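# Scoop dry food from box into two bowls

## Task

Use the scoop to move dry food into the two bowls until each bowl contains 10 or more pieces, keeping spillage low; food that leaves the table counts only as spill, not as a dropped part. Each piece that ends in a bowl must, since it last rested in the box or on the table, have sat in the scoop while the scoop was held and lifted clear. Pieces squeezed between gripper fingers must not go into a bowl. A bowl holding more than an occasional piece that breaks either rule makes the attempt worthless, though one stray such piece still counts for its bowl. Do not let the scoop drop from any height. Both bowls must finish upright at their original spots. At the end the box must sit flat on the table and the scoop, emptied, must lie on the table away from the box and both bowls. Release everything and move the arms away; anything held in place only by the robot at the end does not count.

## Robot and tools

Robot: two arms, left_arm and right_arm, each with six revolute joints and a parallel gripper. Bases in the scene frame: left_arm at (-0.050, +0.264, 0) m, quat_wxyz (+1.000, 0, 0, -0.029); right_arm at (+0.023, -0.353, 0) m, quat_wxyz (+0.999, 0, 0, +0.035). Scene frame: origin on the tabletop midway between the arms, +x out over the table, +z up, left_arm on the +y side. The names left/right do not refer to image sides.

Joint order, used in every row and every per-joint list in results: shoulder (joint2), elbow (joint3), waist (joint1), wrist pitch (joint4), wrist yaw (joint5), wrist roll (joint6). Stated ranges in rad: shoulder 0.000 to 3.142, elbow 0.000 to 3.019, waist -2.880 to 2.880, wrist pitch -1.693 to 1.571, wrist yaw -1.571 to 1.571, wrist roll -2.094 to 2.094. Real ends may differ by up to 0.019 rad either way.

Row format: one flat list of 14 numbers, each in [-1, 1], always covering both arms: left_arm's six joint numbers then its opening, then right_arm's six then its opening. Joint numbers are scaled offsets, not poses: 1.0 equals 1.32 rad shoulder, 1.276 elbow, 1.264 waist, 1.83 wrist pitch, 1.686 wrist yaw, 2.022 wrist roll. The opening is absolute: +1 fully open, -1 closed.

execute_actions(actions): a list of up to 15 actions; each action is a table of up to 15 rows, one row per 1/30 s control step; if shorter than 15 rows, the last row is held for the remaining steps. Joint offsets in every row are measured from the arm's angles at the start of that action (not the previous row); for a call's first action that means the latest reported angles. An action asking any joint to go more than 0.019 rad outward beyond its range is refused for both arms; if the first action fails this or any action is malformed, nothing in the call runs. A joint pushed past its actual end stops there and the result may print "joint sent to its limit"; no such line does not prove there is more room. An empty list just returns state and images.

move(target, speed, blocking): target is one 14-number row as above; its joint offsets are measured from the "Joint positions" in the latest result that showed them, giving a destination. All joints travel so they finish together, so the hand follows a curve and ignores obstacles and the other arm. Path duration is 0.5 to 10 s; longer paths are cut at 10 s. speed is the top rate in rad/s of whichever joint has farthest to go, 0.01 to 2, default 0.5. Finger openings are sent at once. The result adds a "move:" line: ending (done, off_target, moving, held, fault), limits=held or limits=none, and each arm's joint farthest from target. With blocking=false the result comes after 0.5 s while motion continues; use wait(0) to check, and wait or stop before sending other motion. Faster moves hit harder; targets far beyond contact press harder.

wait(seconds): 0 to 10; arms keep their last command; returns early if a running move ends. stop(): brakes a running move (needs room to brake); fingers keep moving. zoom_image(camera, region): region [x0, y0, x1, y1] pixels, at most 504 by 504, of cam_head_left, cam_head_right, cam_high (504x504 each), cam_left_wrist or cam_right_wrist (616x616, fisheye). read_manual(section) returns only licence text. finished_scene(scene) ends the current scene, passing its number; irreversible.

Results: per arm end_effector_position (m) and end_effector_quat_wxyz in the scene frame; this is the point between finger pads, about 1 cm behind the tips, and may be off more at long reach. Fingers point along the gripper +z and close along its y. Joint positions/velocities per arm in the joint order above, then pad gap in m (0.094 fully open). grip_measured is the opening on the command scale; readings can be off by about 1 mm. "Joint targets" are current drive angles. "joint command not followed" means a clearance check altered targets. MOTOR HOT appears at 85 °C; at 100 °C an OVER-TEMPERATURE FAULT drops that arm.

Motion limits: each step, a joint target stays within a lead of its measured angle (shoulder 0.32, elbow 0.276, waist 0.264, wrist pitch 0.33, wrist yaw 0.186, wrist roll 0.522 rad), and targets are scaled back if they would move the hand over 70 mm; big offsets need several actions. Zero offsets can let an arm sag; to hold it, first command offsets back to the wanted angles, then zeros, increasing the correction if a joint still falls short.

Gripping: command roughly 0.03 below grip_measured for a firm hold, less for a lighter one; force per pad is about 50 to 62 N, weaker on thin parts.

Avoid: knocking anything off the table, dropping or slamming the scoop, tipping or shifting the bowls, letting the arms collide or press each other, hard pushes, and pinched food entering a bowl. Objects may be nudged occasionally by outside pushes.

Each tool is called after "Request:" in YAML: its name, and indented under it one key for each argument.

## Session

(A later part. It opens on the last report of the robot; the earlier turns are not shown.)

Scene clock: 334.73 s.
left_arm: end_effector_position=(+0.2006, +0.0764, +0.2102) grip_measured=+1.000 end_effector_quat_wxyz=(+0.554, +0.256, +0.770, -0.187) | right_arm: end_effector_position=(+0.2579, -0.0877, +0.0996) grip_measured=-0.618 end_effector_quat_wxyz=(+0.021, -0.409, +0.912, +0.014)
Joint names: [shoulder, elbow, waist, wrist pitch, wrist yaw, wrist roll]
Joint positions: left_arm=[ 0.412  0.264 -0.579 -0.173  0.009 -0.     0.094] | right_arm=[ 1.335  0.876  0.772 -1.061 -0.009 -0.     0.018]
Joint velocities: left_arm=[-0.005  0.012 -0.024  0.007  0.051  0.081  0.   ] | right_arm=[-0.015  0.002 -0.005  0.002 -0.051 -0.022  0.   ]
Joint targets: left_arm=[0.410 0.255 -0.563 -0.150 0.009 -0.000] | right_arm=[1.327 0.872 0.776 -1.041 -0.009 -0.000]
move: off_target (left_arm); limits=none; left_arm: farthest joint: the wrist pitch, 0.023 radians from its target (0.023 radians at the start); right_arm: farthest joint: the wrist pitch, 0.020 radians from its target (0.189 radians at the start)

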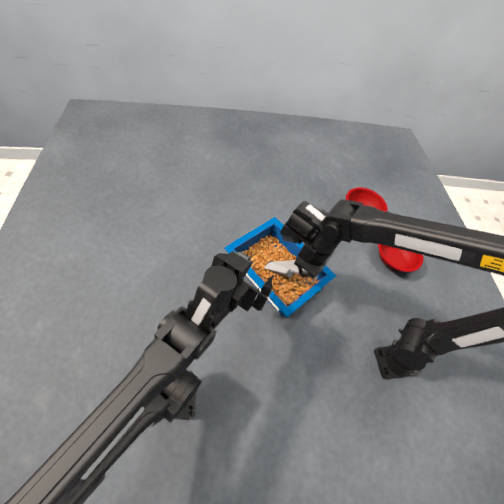

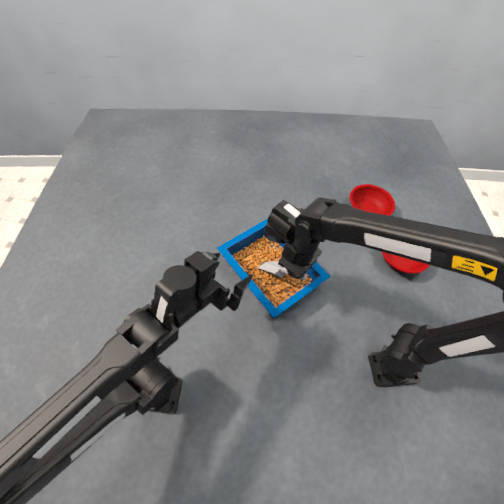

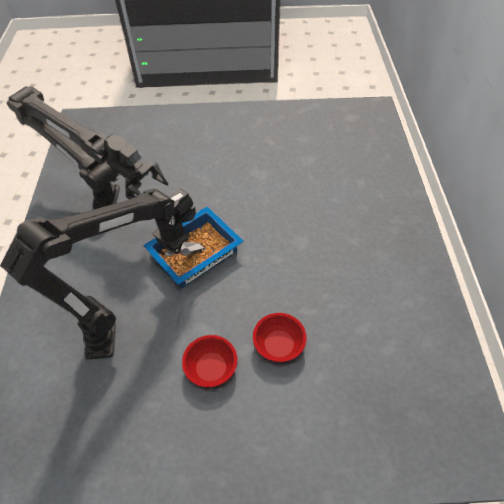

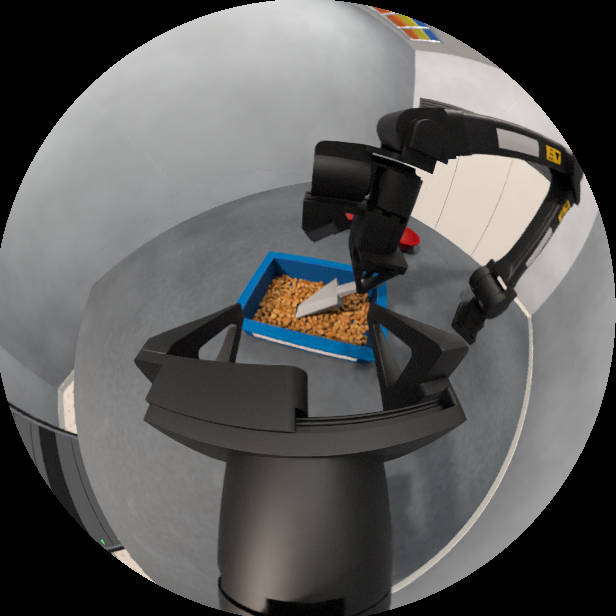

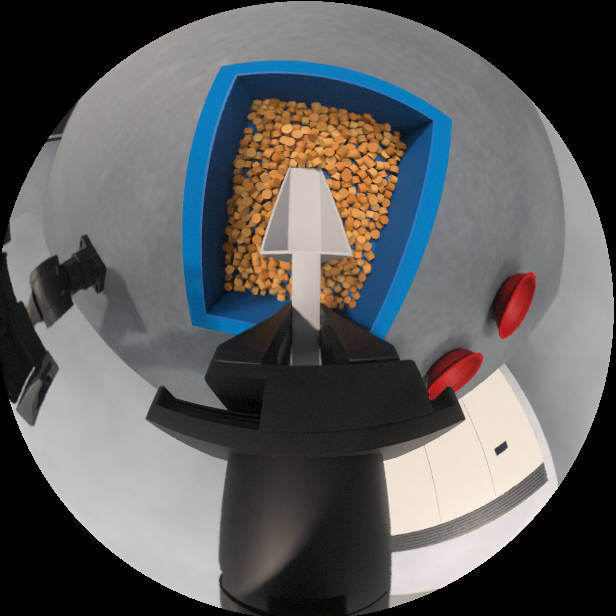

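Request:
zoom_image:
  camera: "cam_left_wrist"
  region: [250, 250, 410, 360]

Request:
zoom_image:
  camera: "cam_right_wrist"
  region: [220, 90, 420, 290]

Region (250, 250, 410, 360) of cam_left_wrist's 616x616 image, scaled by 3.150, with more detail than that image has; it fills the top 346 rows of this view, and the rest is white.

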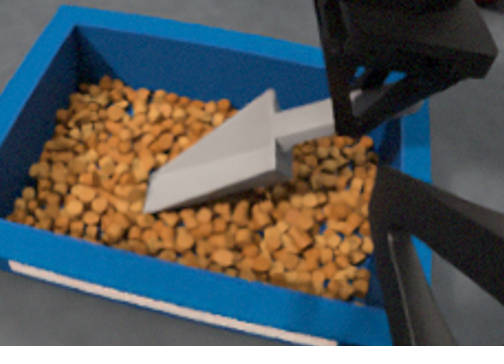

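Region (220, 90, 420, 290) of cam_right_wrist's 616x616 image, scaled by 2.520, with more detail than that image has.

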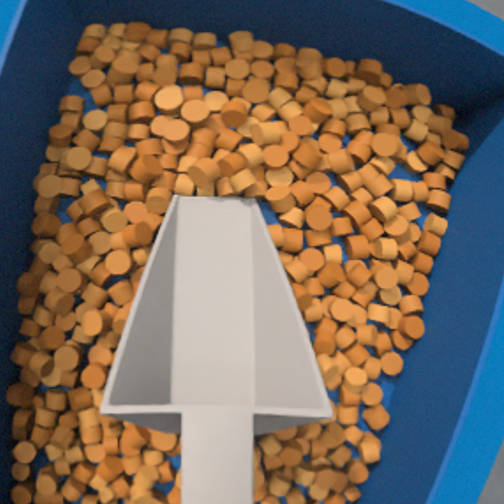

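Request:
move:
  target: [-0.002, -0.007, 0.0127, 0.0126, 0, 0, 1, -0.006, -0.022, 0.003, 0.011, 0, 0, -0.65]
  speed: 0.05

Scene clock: 351.37 s.
left_arm: end_effector_position=(+0.2006, +0.0764, +0.2102) grip_measured=+1.000 end_effector_quat_wxyz=(+0.554, +0.256, +0.770, -0.187) | right_arm: end_effector_position=(+0.2553, -0.0906, +0.0973) grip_measured=-0.618 end_effector_quat_wxyz=(+0.022, -0.409, +0.912, +0.015)
Joint names: [shoulder, elbow, waist, wrist pitch, wrist yaw, wrist roll]
Joint positions: left_arm=[ 0.412  0.264 -0.579 -0.173  0.009 -0.     0.094] | right_arm=[ 1.326  0.86   0.772 -1.052 -0.009 -0.     0.018]
Joint velocities: left_arm=[-0.005  0.012 -0.005 -0.007 -0.037 -0.037  0.   ] | right_arm=[-0.024 -0.002 -0.034 -0.012  0.022 -0.007 -0.001]
Joint targets: left_arm=[0.410 0.255 -0.563 -0.150 0.009 -0.000] | right_arm=[1.327 0.847 0.776 -1.041 -0.009 -0.000]
move: off_target (left_arm); limits=none; left_arm: farthest joint: the wrist pitch, 0.023 radians from its target (0.023 radians at the start); right_arm: farthest joint: the elbow, 0.012 radians from its target (0.028 radians at the start)

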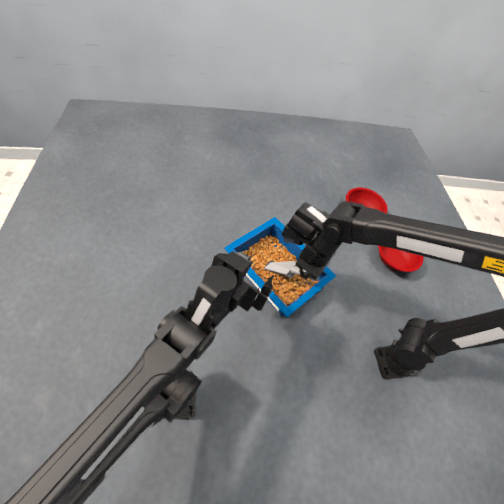

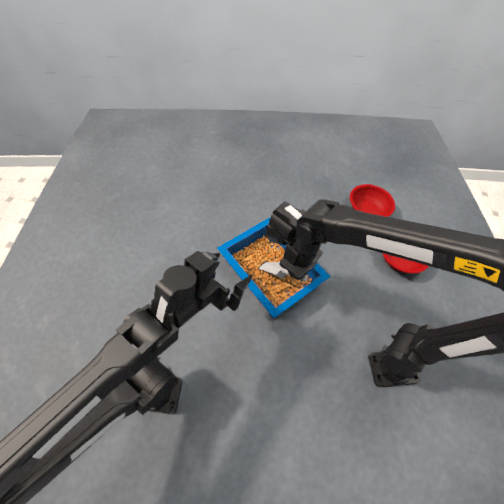

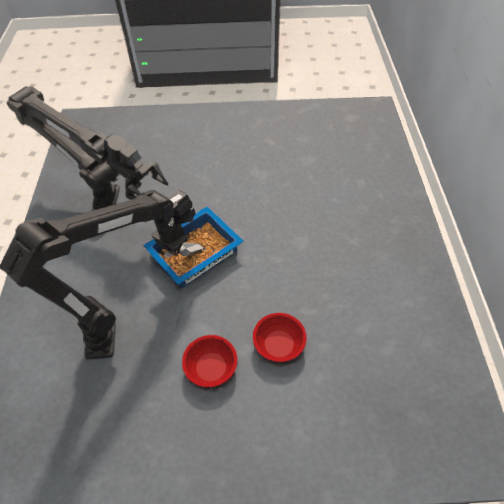

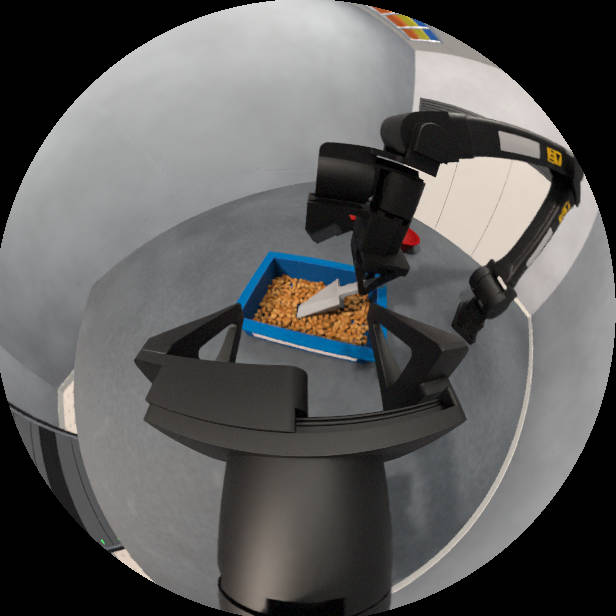

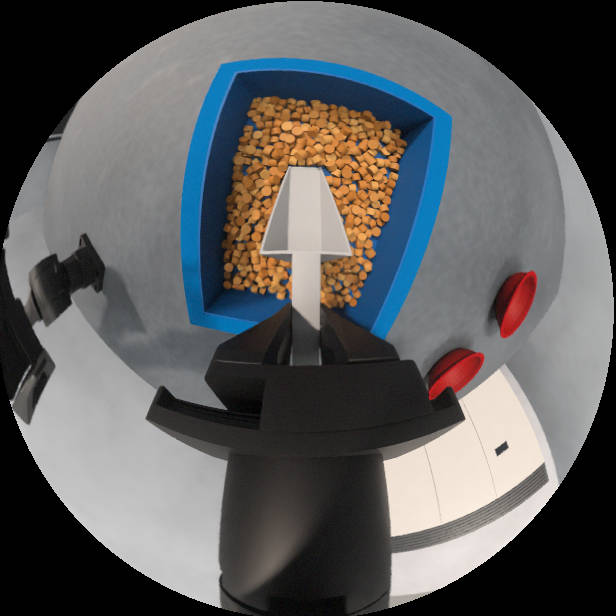

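Request:
move:
  target: [-0.002, -0.007, 0.0127, 0.0126, 0, 0, 1, 0.0, 0.07, 0.003, 0.0, 0, 0, -0.65]
  speed: 0.3

Scene clock: 376.20 s.
left_arm: end_effector_position=(+0.2006, +0.0764, +0.2102) grip_measured=+1.000 end_effector_quat_wxyz=(+0.554, +0.256, +0.770, -0.187) | right_arm: end_effector_position=(+0.2691, -0.0752, +0.1159) grip_measured=-0.618 end_effector_quat_wxyz=(+0.046, -0.409, +0.911, +0.025)
Joint names: [shoulder, elbow, waist, wrist pitch, wrist yaw, wrist roll]
Joint positions: left_arm=[ 0.412  0.264 -0.579 -0.173  0.009 -0.     0.094] | right_arm=[ 1.326  0.911  0.772 -1.052 -0.009 -0.     0.018]
Joint velocities: left_arm=[-0.005  0.007  0.005 -0.017  0.007  0.051  0.   ] | right_arm=[-0.015  0.007  0.005 -0.012 -0.007 -0.095 -0.   ]
Joint targets: left_arm=[0.410 0.255 -0.563 -0.150 0.009 -0.000] | right_arm=[1.326 0.949 0.776 -1.052 -0.009 -0.000]
move: off_target (left_arm, right_arm); limits=none; left_arm: farthest joint: the wrist pitch, 0.023 radians from its target (0.023 radians at the start); right_arm: farthest joint: the elbow, 0.039 radians from its target (0.089 radians at the start)

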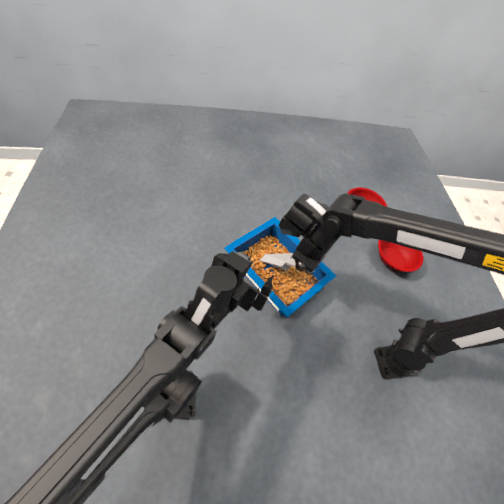

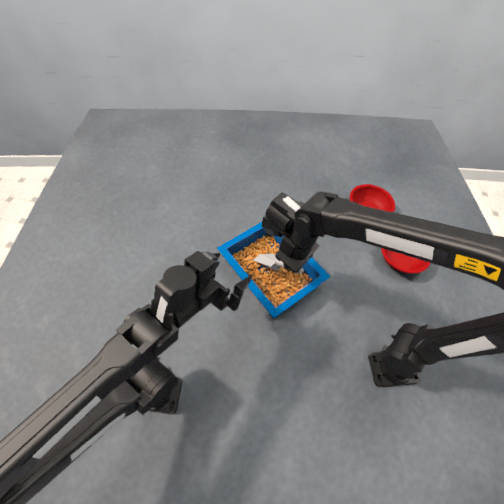

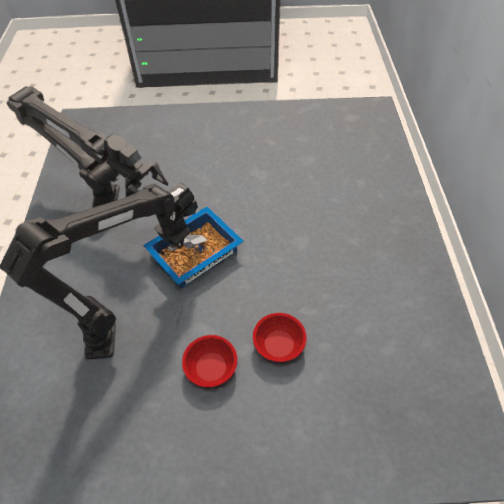

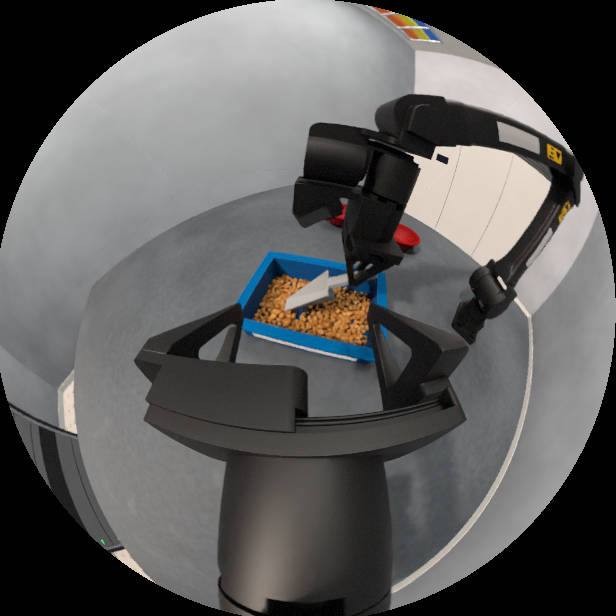

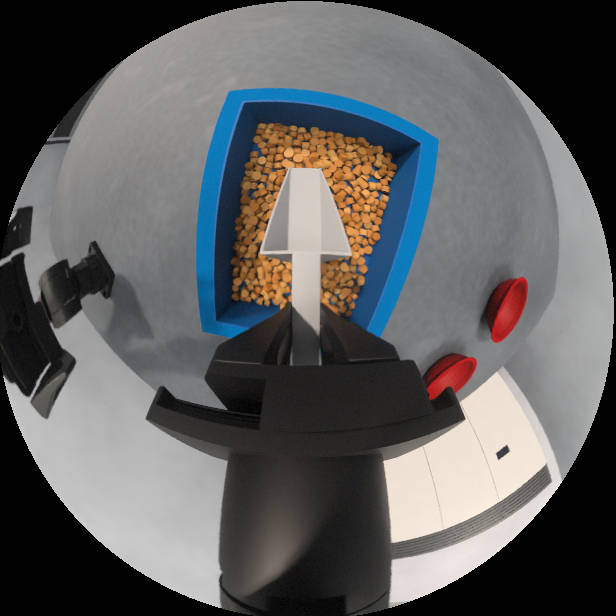

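Request:
zoom_image:
  camera: "cam_left_wrist"
  region: [250, 250, 410, 360]

Region (250, 250, 410, 360) of cam_left_wrist's 616x616 image, scaled by 3.150, with more detail than that image has; it fills the top 346 rows of this view, and the rest is white.

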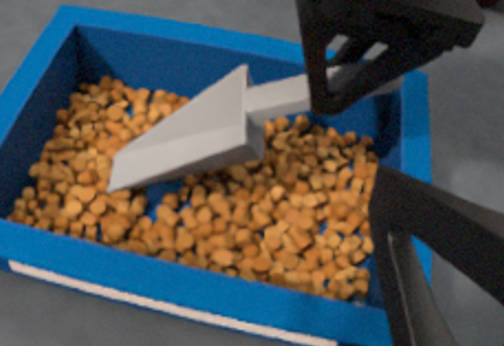

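Request:
move:
  target: [-0.002, -0.007, 0.0127, 0.0126, 0, 0, 1, 0.0, -0.044, 0.003, 0.0, 0, 0, -0.65]
  speed: 0.15

Scene clock: 382.03 s.
left_arm: end_effector_position=(+0.2006, +0.0764, +0.2102) grip_measured=+1.000 end_effector_quat_wxyz=(+0.554, +0.256, +0.770, -0.187) | right_arm: end_effector_position=(+0.2550, -0.0909, +0.0972) grip_measured=-0.618 end_effector_quat_wxyz=(+0.022, -0.409, +0.912, +0.015)
Joint names: [shoulder, elbow, waist, wrist pitch, wrist yaw, wrist roll]
Joint positions: left_arm=[ 0.412  0.264 -0.579 -0.173  0.009 -0.     0.094] | right_arm=[ 1.325  0.859  0.772 -1.052 -0.009 -0.     0.018]
Joint velocities: left_arm=[ 0.005 -0.007 -0.005  0.007 -0.066  0.037  0.   ] | right_arm=[-0.005  0.007 -0.015  0.012  0.007  0.051  0.001]
Joint targets: left_arm=[0.410 0.255 -0.563 -0.150 0.009 -0.000] | right_arm=[1.326 0.854 0.776 -1.052 -0.009 -0.000]
move: off_target (left_arm); limits=none; left_arm: farthest joint: the wrist pitch, 0.023 radians from its target (0.023 radians at the start); right_arm: farthest joint: the waist, 0.004 radians from its target (0.004 radians at the start)

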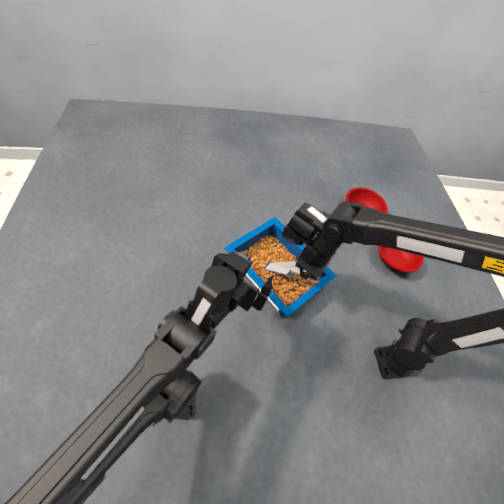

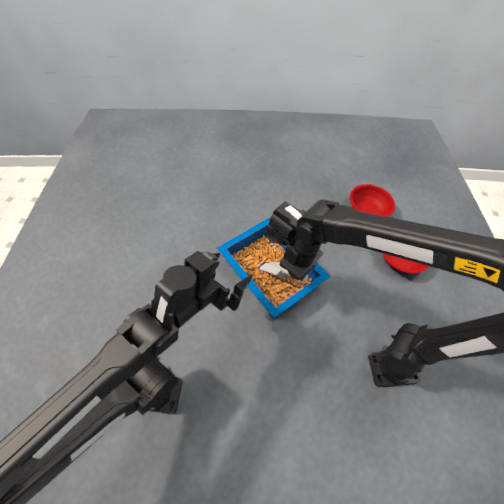

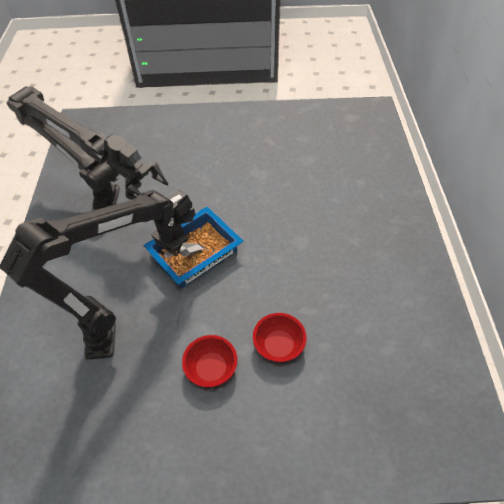

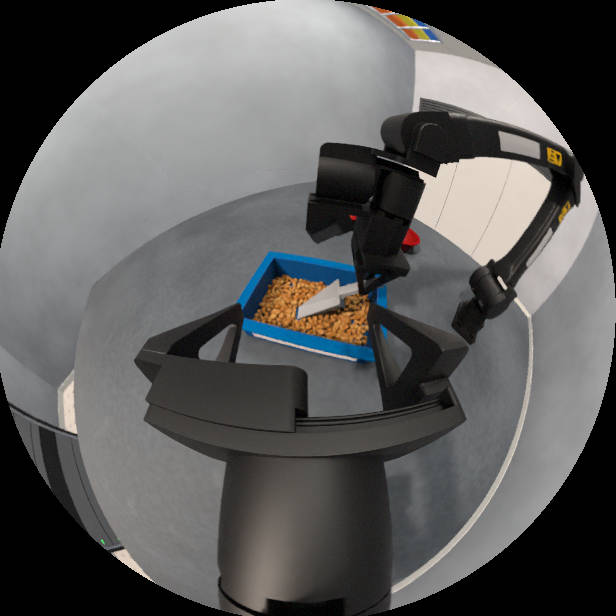

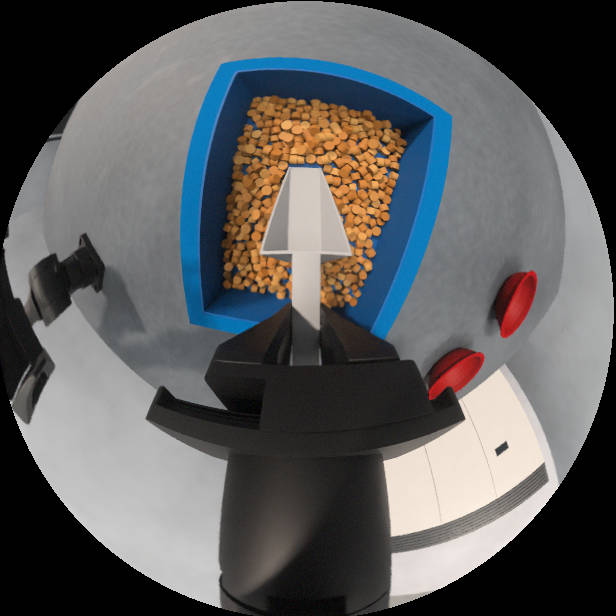

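Request:
move:
  target: [-0.002, -0.007, 0.0127, 0.0126, 0, 0, 1, 0.039, -0.0133, 0.003, 0.0934, 0, 0, -0.65]
  speed: 0.12

Scene clock: 389.60 s.
left_arm: end_effector_position=(+0.2006, +0.0764, +0.2102) grip_measured=+1.000 end_effector_quat_wxyz=(+0.554, +0.256, +0.770, -0.187) | right_arm: end_effector_position=(+0.2745, -0.0690, +0.0832) grip_measured=-0.618 end_effector_quat_wxyz=(+0.067, -0.408, +0.910, +0.035)
Joint names: [shoulder, elbow, waist, wrist pitch, wrist yaw, wrist roll]
Joint positions: left_arm=[ 0.412  0.264 -0.579 -0.173  0.009 -0.     0.094] | right_arm=[ 1.363  0.845  0.772 -0.902 -0.009 -0.     0.018]
Joint velocities: left_arm=[-0.015 -0.012 -0.015 -0.012  0.095 -0.037  0.   ] | right_arm=[-0.005 -0.017 -0.005  0.012  0.007  0.022  0.001]
Joint targets: left_arm=[0.410 0.255 -0.563 -0.150 0.009 -0.000] | right_arm=[1.376 0.842 0.776 -0.881 -0.009 -0.000]
move: off_target (left_arm, right_arm); limits=none; left_arm: farthest joint: the wrist pitch, 0.023 radians from its target (0.023 radians at the start); right_arm: farthest joint: the wrist pitch, 0.021 radians from its target (0.171 radians at the start)

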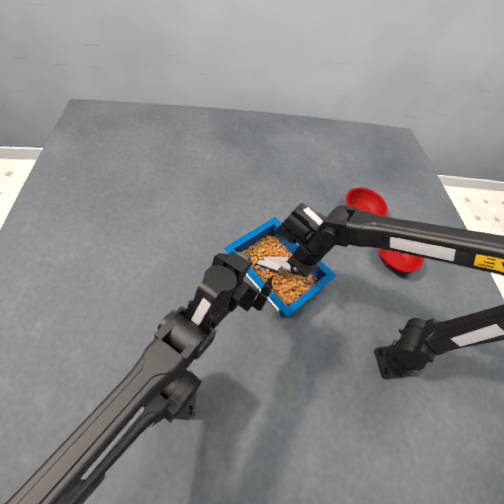

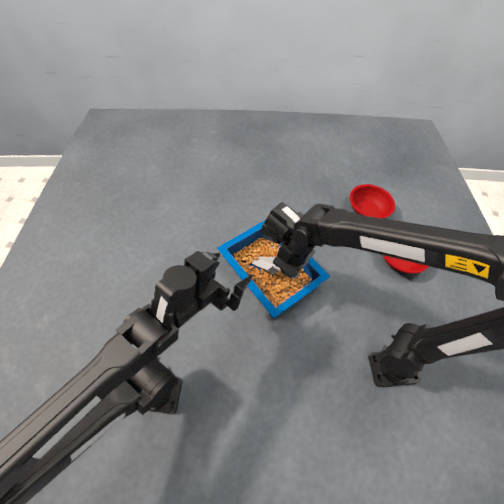

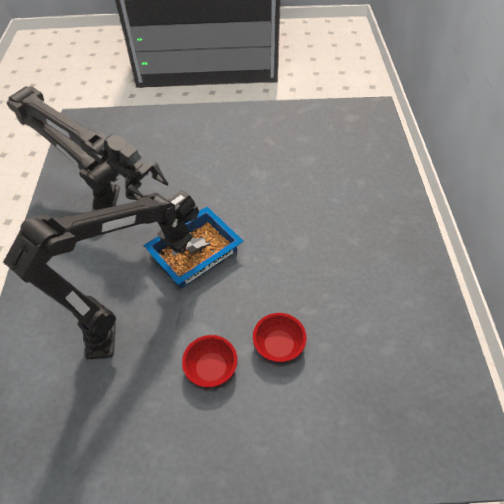

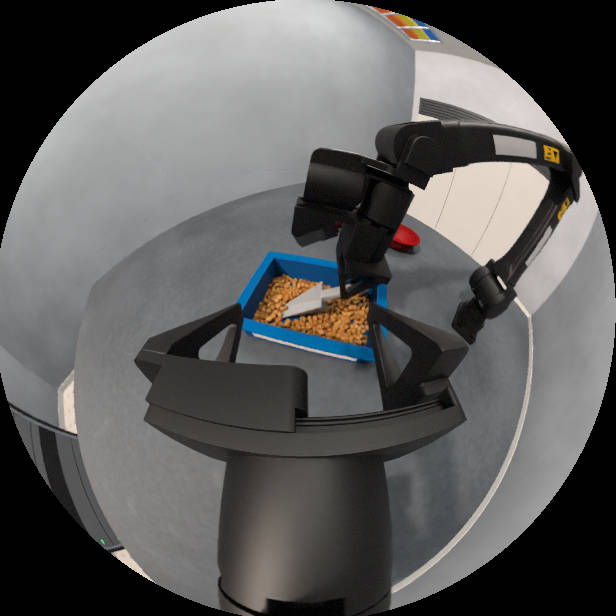

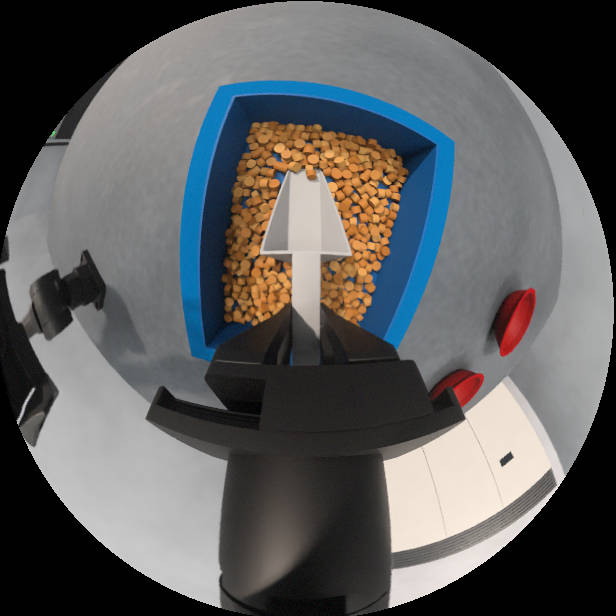

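Request:
zoom_image:
  camera: "cam_right_wrist"
  region: [230, 80, 410, 260]

Region (230, 80, 410, 260) of cam_right_wrist's 616x616 image, scaled by 2.800, with more detail than that image has.

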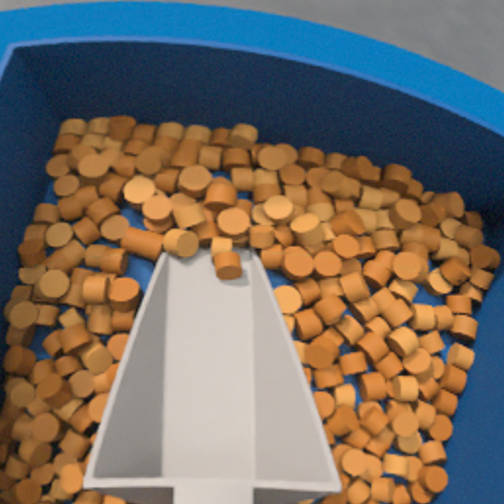

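Request:
move:
  target: [-0.002, -0.007, 0.0127, 0.0126, 0, 0, 1, 0.0265, -0.0392, 0.003, 0.1175, 0, 0, -0.65]
  speed: 0.12

Scene clock: 406.10 s.
left_arm: end_effector_position=(+0.2006, +0.0764, +0.2102) grip_measured=+1.000 end_effector_quat_wxyz=(+0.554, +0.256, +0.770, -0.187) | right_arm: end_effector_position=(+0.2896, -0.0522, +0.0675) grip_measured=-0.618 end_effector_quat_wxyz=(+0.122, -0.406, +0.904, +0.059)
Joint names: [shoulder, elbow, waist, wrist pitch, wrist yaw, wrist roll]
Joint positions: left_arm=[ 0.412  0.264 -0.579 -0.173  0.009 -0.     0.094] | right_arm=[ 1.382  0.797  0.772 -0.715 -0.009 -0.     0.018]
Joint velocities: left_arm=[-0.005  0.002 -0.015 -0.007 -0.095 -0.022  0.   ] | right_arm=[-0.015 -0.022 -0.005  0.002 -0.051  0.007  0.001]
Joint targets: left_arm=[0.410 0.255 -0.563 -0.150 0.009 -0.000] | right_arm=[1.398 0.795 0.776 -0.687 -0.009 -0.000]
move: off_target (left_arm, right_arm); limits=none; left_arm: farthest joint: the wrist pitch, 0.023 radians from its target (0.023 radians at the start); right_arm: farthest joint: the wrist pitch, 0.028 radians from its target (0.215 radians at the start)

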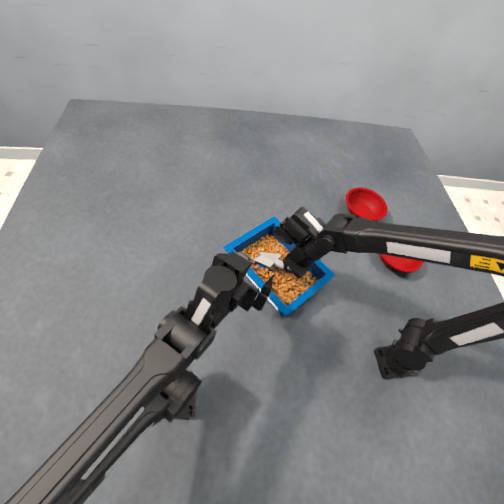

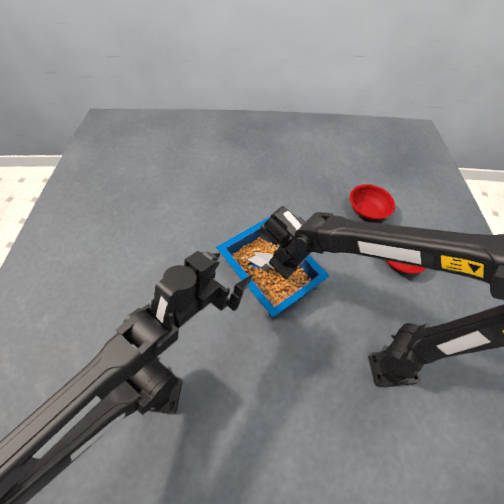

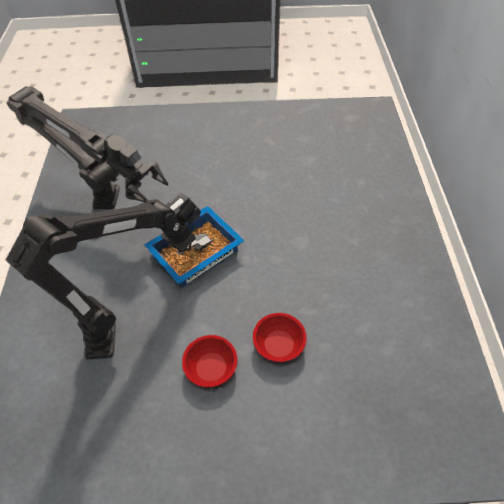

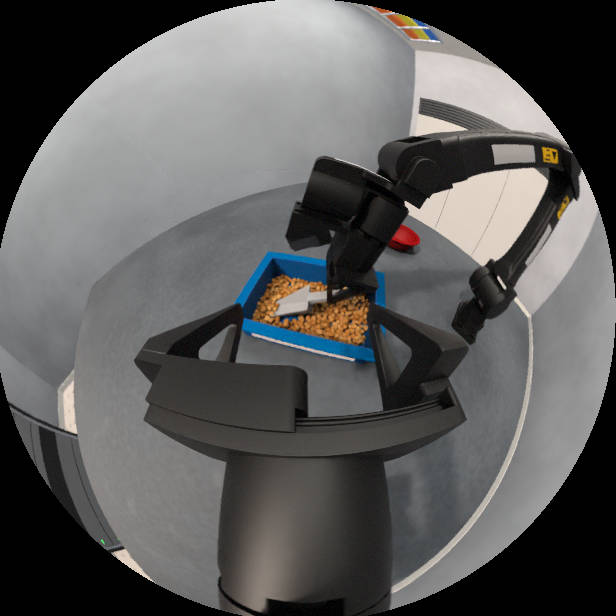

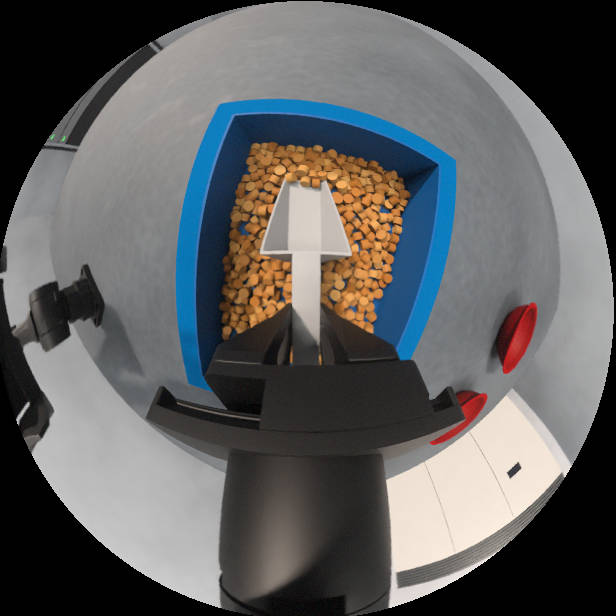

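Request:
zoom_image:
  camera: "cam_right_wrist"
  region: [230, 90, 410, 270]

Request:
zoom_image:
  camera: "cam_left_wrist"
  region: [230, 250, 400, 360]

Region (230, 90, 410, 270) of cam_right_wrist's 616x616 image, scaled by 2.800, with more detail than that image has.

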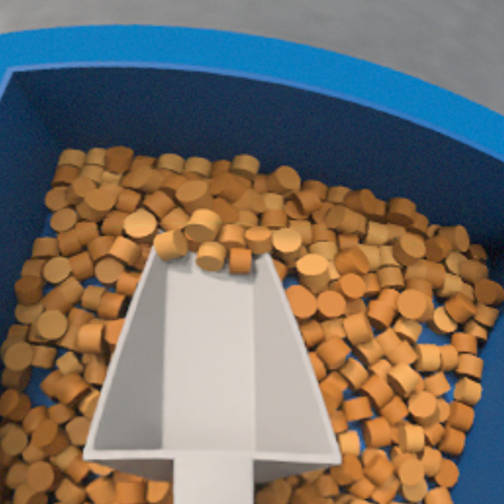

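Region (230, 250, 400, 360) of cam_left_wrist's 616x616 image, scaled by 2.965, with more detail than that image has; it fills the top 326 rows of this view, and the rest is white.

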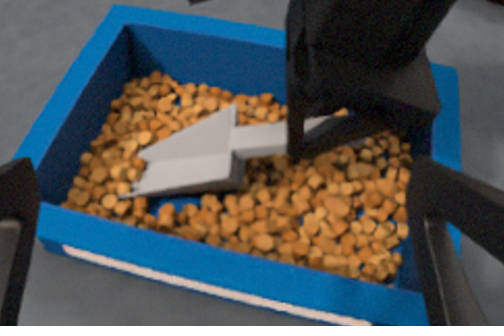

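Request:
move:
  target: [-0.002, -0.007, 0.0127, 0.0126, 0, 0, 1, 0.012, -0.029, 0.003, 0.063, 0, 0, -0.65]
  speed: 0.1

Scene clock: 428.27 s.
left_arm: end_effector_position=(+0.2006, +0.0764, +0.2102) grip_measured=+1.000 end_effector_quat_wxyz=(+0.554, +0.256, +0.770, -0.187) | right_arm: end_effector_position=(+0.2931, -0.0483, +0.0607) grip_measured=-0.618 end_effector_quat_wxyz=(+0.146, -0.404, +0.900, +0.070)
Joint names: [shoulder, elbow, waist, wrist pitch, wrist yaw, wrist roll]
Joint positions: left_arm=[ 0.412  0.264 -0.579 -0.173  0.009 -0.     0.094] | right_arm=[ 1.382  0.763  0.772 -0.627 -0.009 -0.     0.018]
Joint velocities: left_arm=[-0.005  0.007 -0.005 -0.002 -0.007 -0.037  0.   ] | right_arm=[-0.005 -0.007 -0.015 -0.007  0.051  0.007  0.   ]
Joint targets: left_arm=[0.410 0.255 -0.563 -0.150 0.009 -0.000] | right_arm=[1.397 0.760 0.776 -0.600 -0.009 -0.000]
move: off_target (left_arm, right_arm); limits=none; left_arm: farthest joint: the wrist pitch, 0.023 radians from its target (0.023 radians at the start); right_arm: farthest joint: the wrist pitch, 0.028 radians from its target (0.115 radians at the start)

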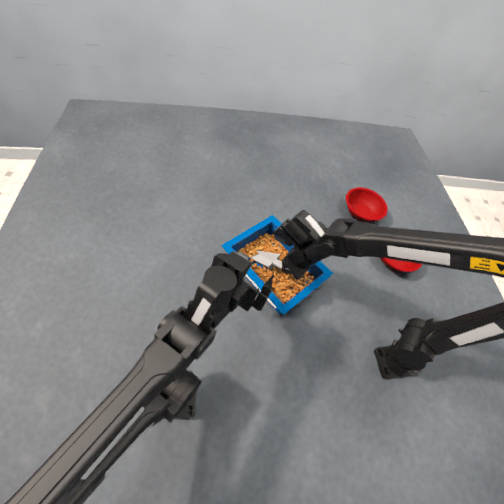

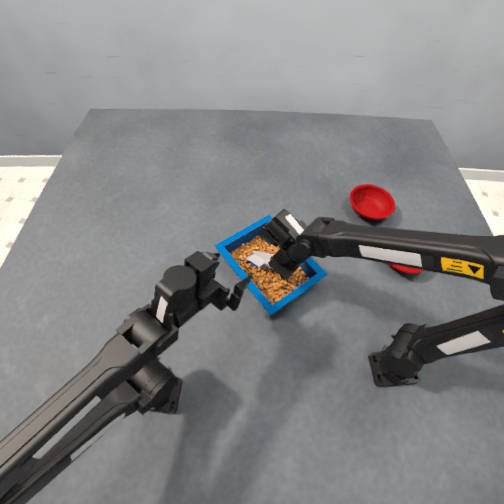

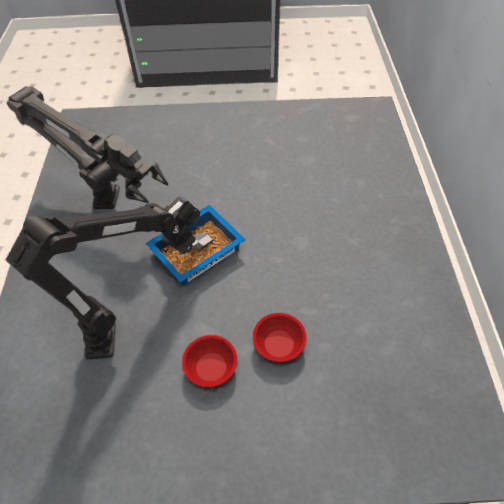

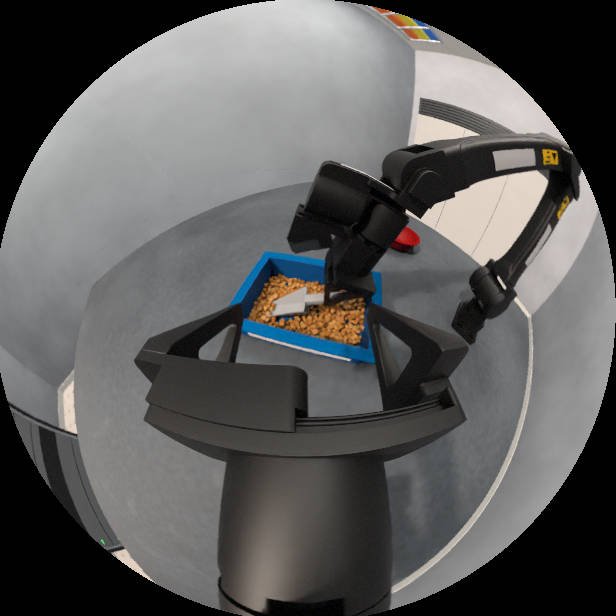

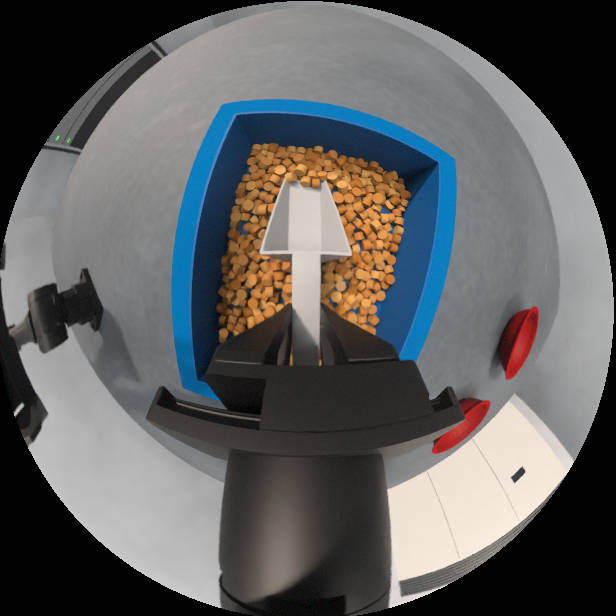

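Request:
zoom_image:
  camera: "cam_right_wrist"
  region: [230, 90, 410, 270]

Region (230, 90, 410, 270) of cam_right_wrist's 616x616 image, scaled by 2.800, with more detail than that image has.

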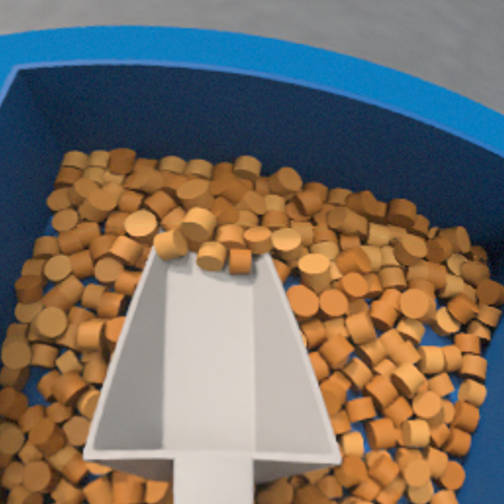

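Request:
zoom_image:
  camera: "cam_left_wrist"
  region: [220, 240, 400, 380]

Region (220, 240, 400, 380) of cam_left_wrist's 616x616 image, scaled by 2.800, with more detail than that image has.

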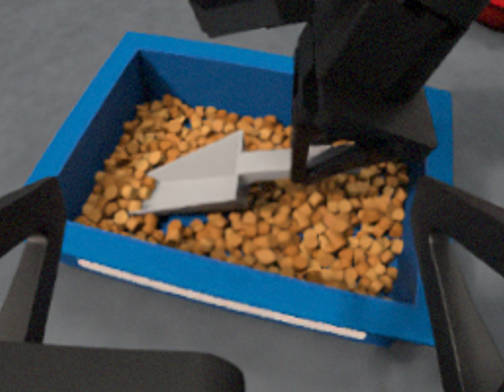

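Request:
move:
  target: [0.413, 0.1015, 0.0127, 0.047, 0, 0, -1, 0.005, 0.0, 0.003, 0.01, 0, 0, -0.65]
  speed: 0.5

Scene clock: 492.07 s.
left_arm: end_effector_position=(+0.2337, +0.0519, +0.0966) grip_measured=-0.984 end_effector_quat_wxyz=(+0.391, +0.287, +0.865, -0.133) | right_arm: end_effector_position=(+0.2931, -0.0483, +0.0607) grip_measured=-0.618 end_effector_quat_wxyz=(+0.146, -0.404, +0.900, +0.070)
Joint names: [shoulder, elbow, waist, wrist pitch, wrist yaw, wrist roll]
Joint positions: left_arm=[ 0.95   0.338 -0.579 -0.109  0.009 -0.     0.001] | right_arm=[ 1.382  0.763  0.772 -0.627 -0.009 -0.     0.018]
Joint velocities: left_arm=[-0.024 -0.002 -0.015  0.007  0.051  0.037 -0.001] | right_arm=[-0.005  0.002 -0.005  0.007 -0.007  0.022 -0.   ]
Joint targets: left_arm=[0.958 0.393 -0.563 -0.087 0.009 -0.000] | right_arm=[1.388 0.763 0.776 -0.609 -0.009 -0.000]
move: off_target (left_arm); limits=none; left_arm: farthest joint: the elbow, 0.055 radians from its target (0.130 radians at the start); right_arm: farthest joint: the wrist pitch, 0.019 radians from its target (0.019 radians at the start)

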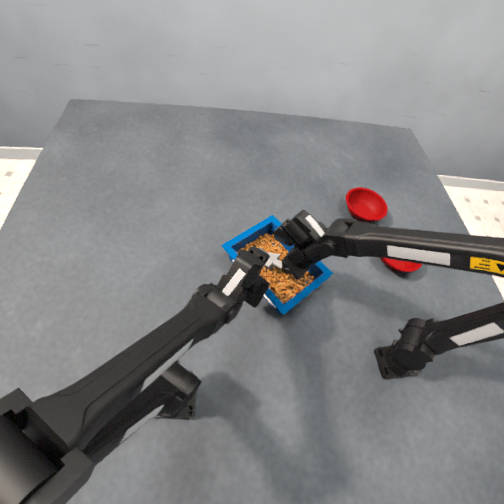

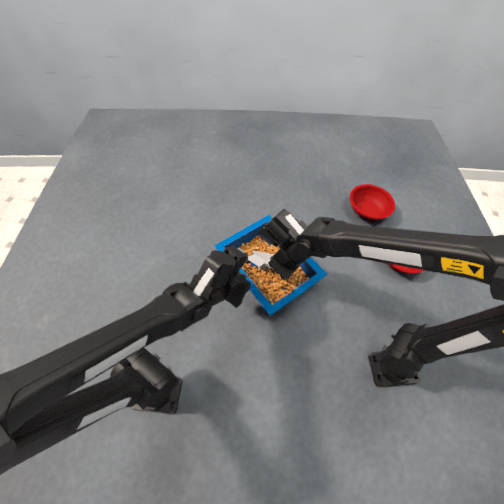

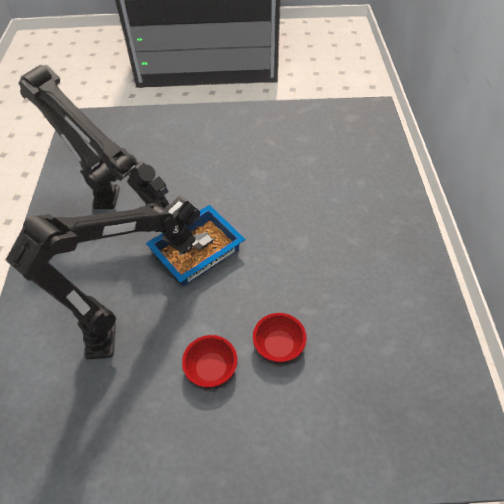

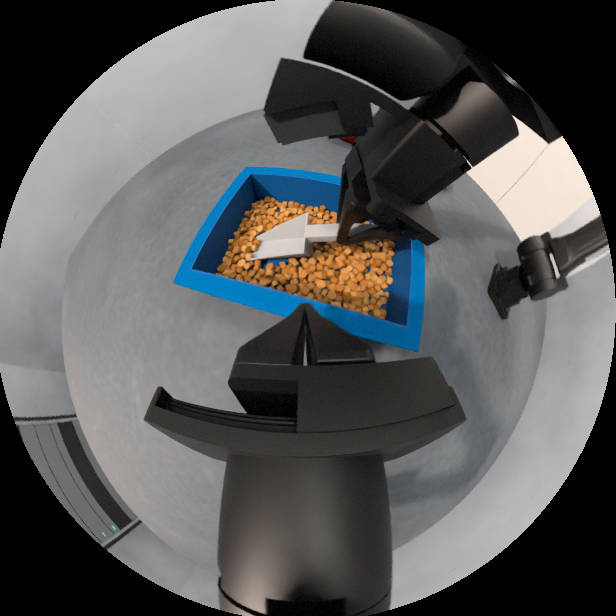

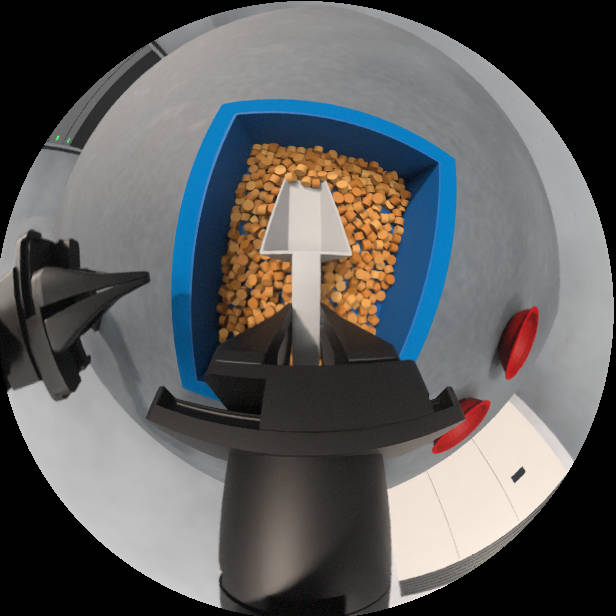

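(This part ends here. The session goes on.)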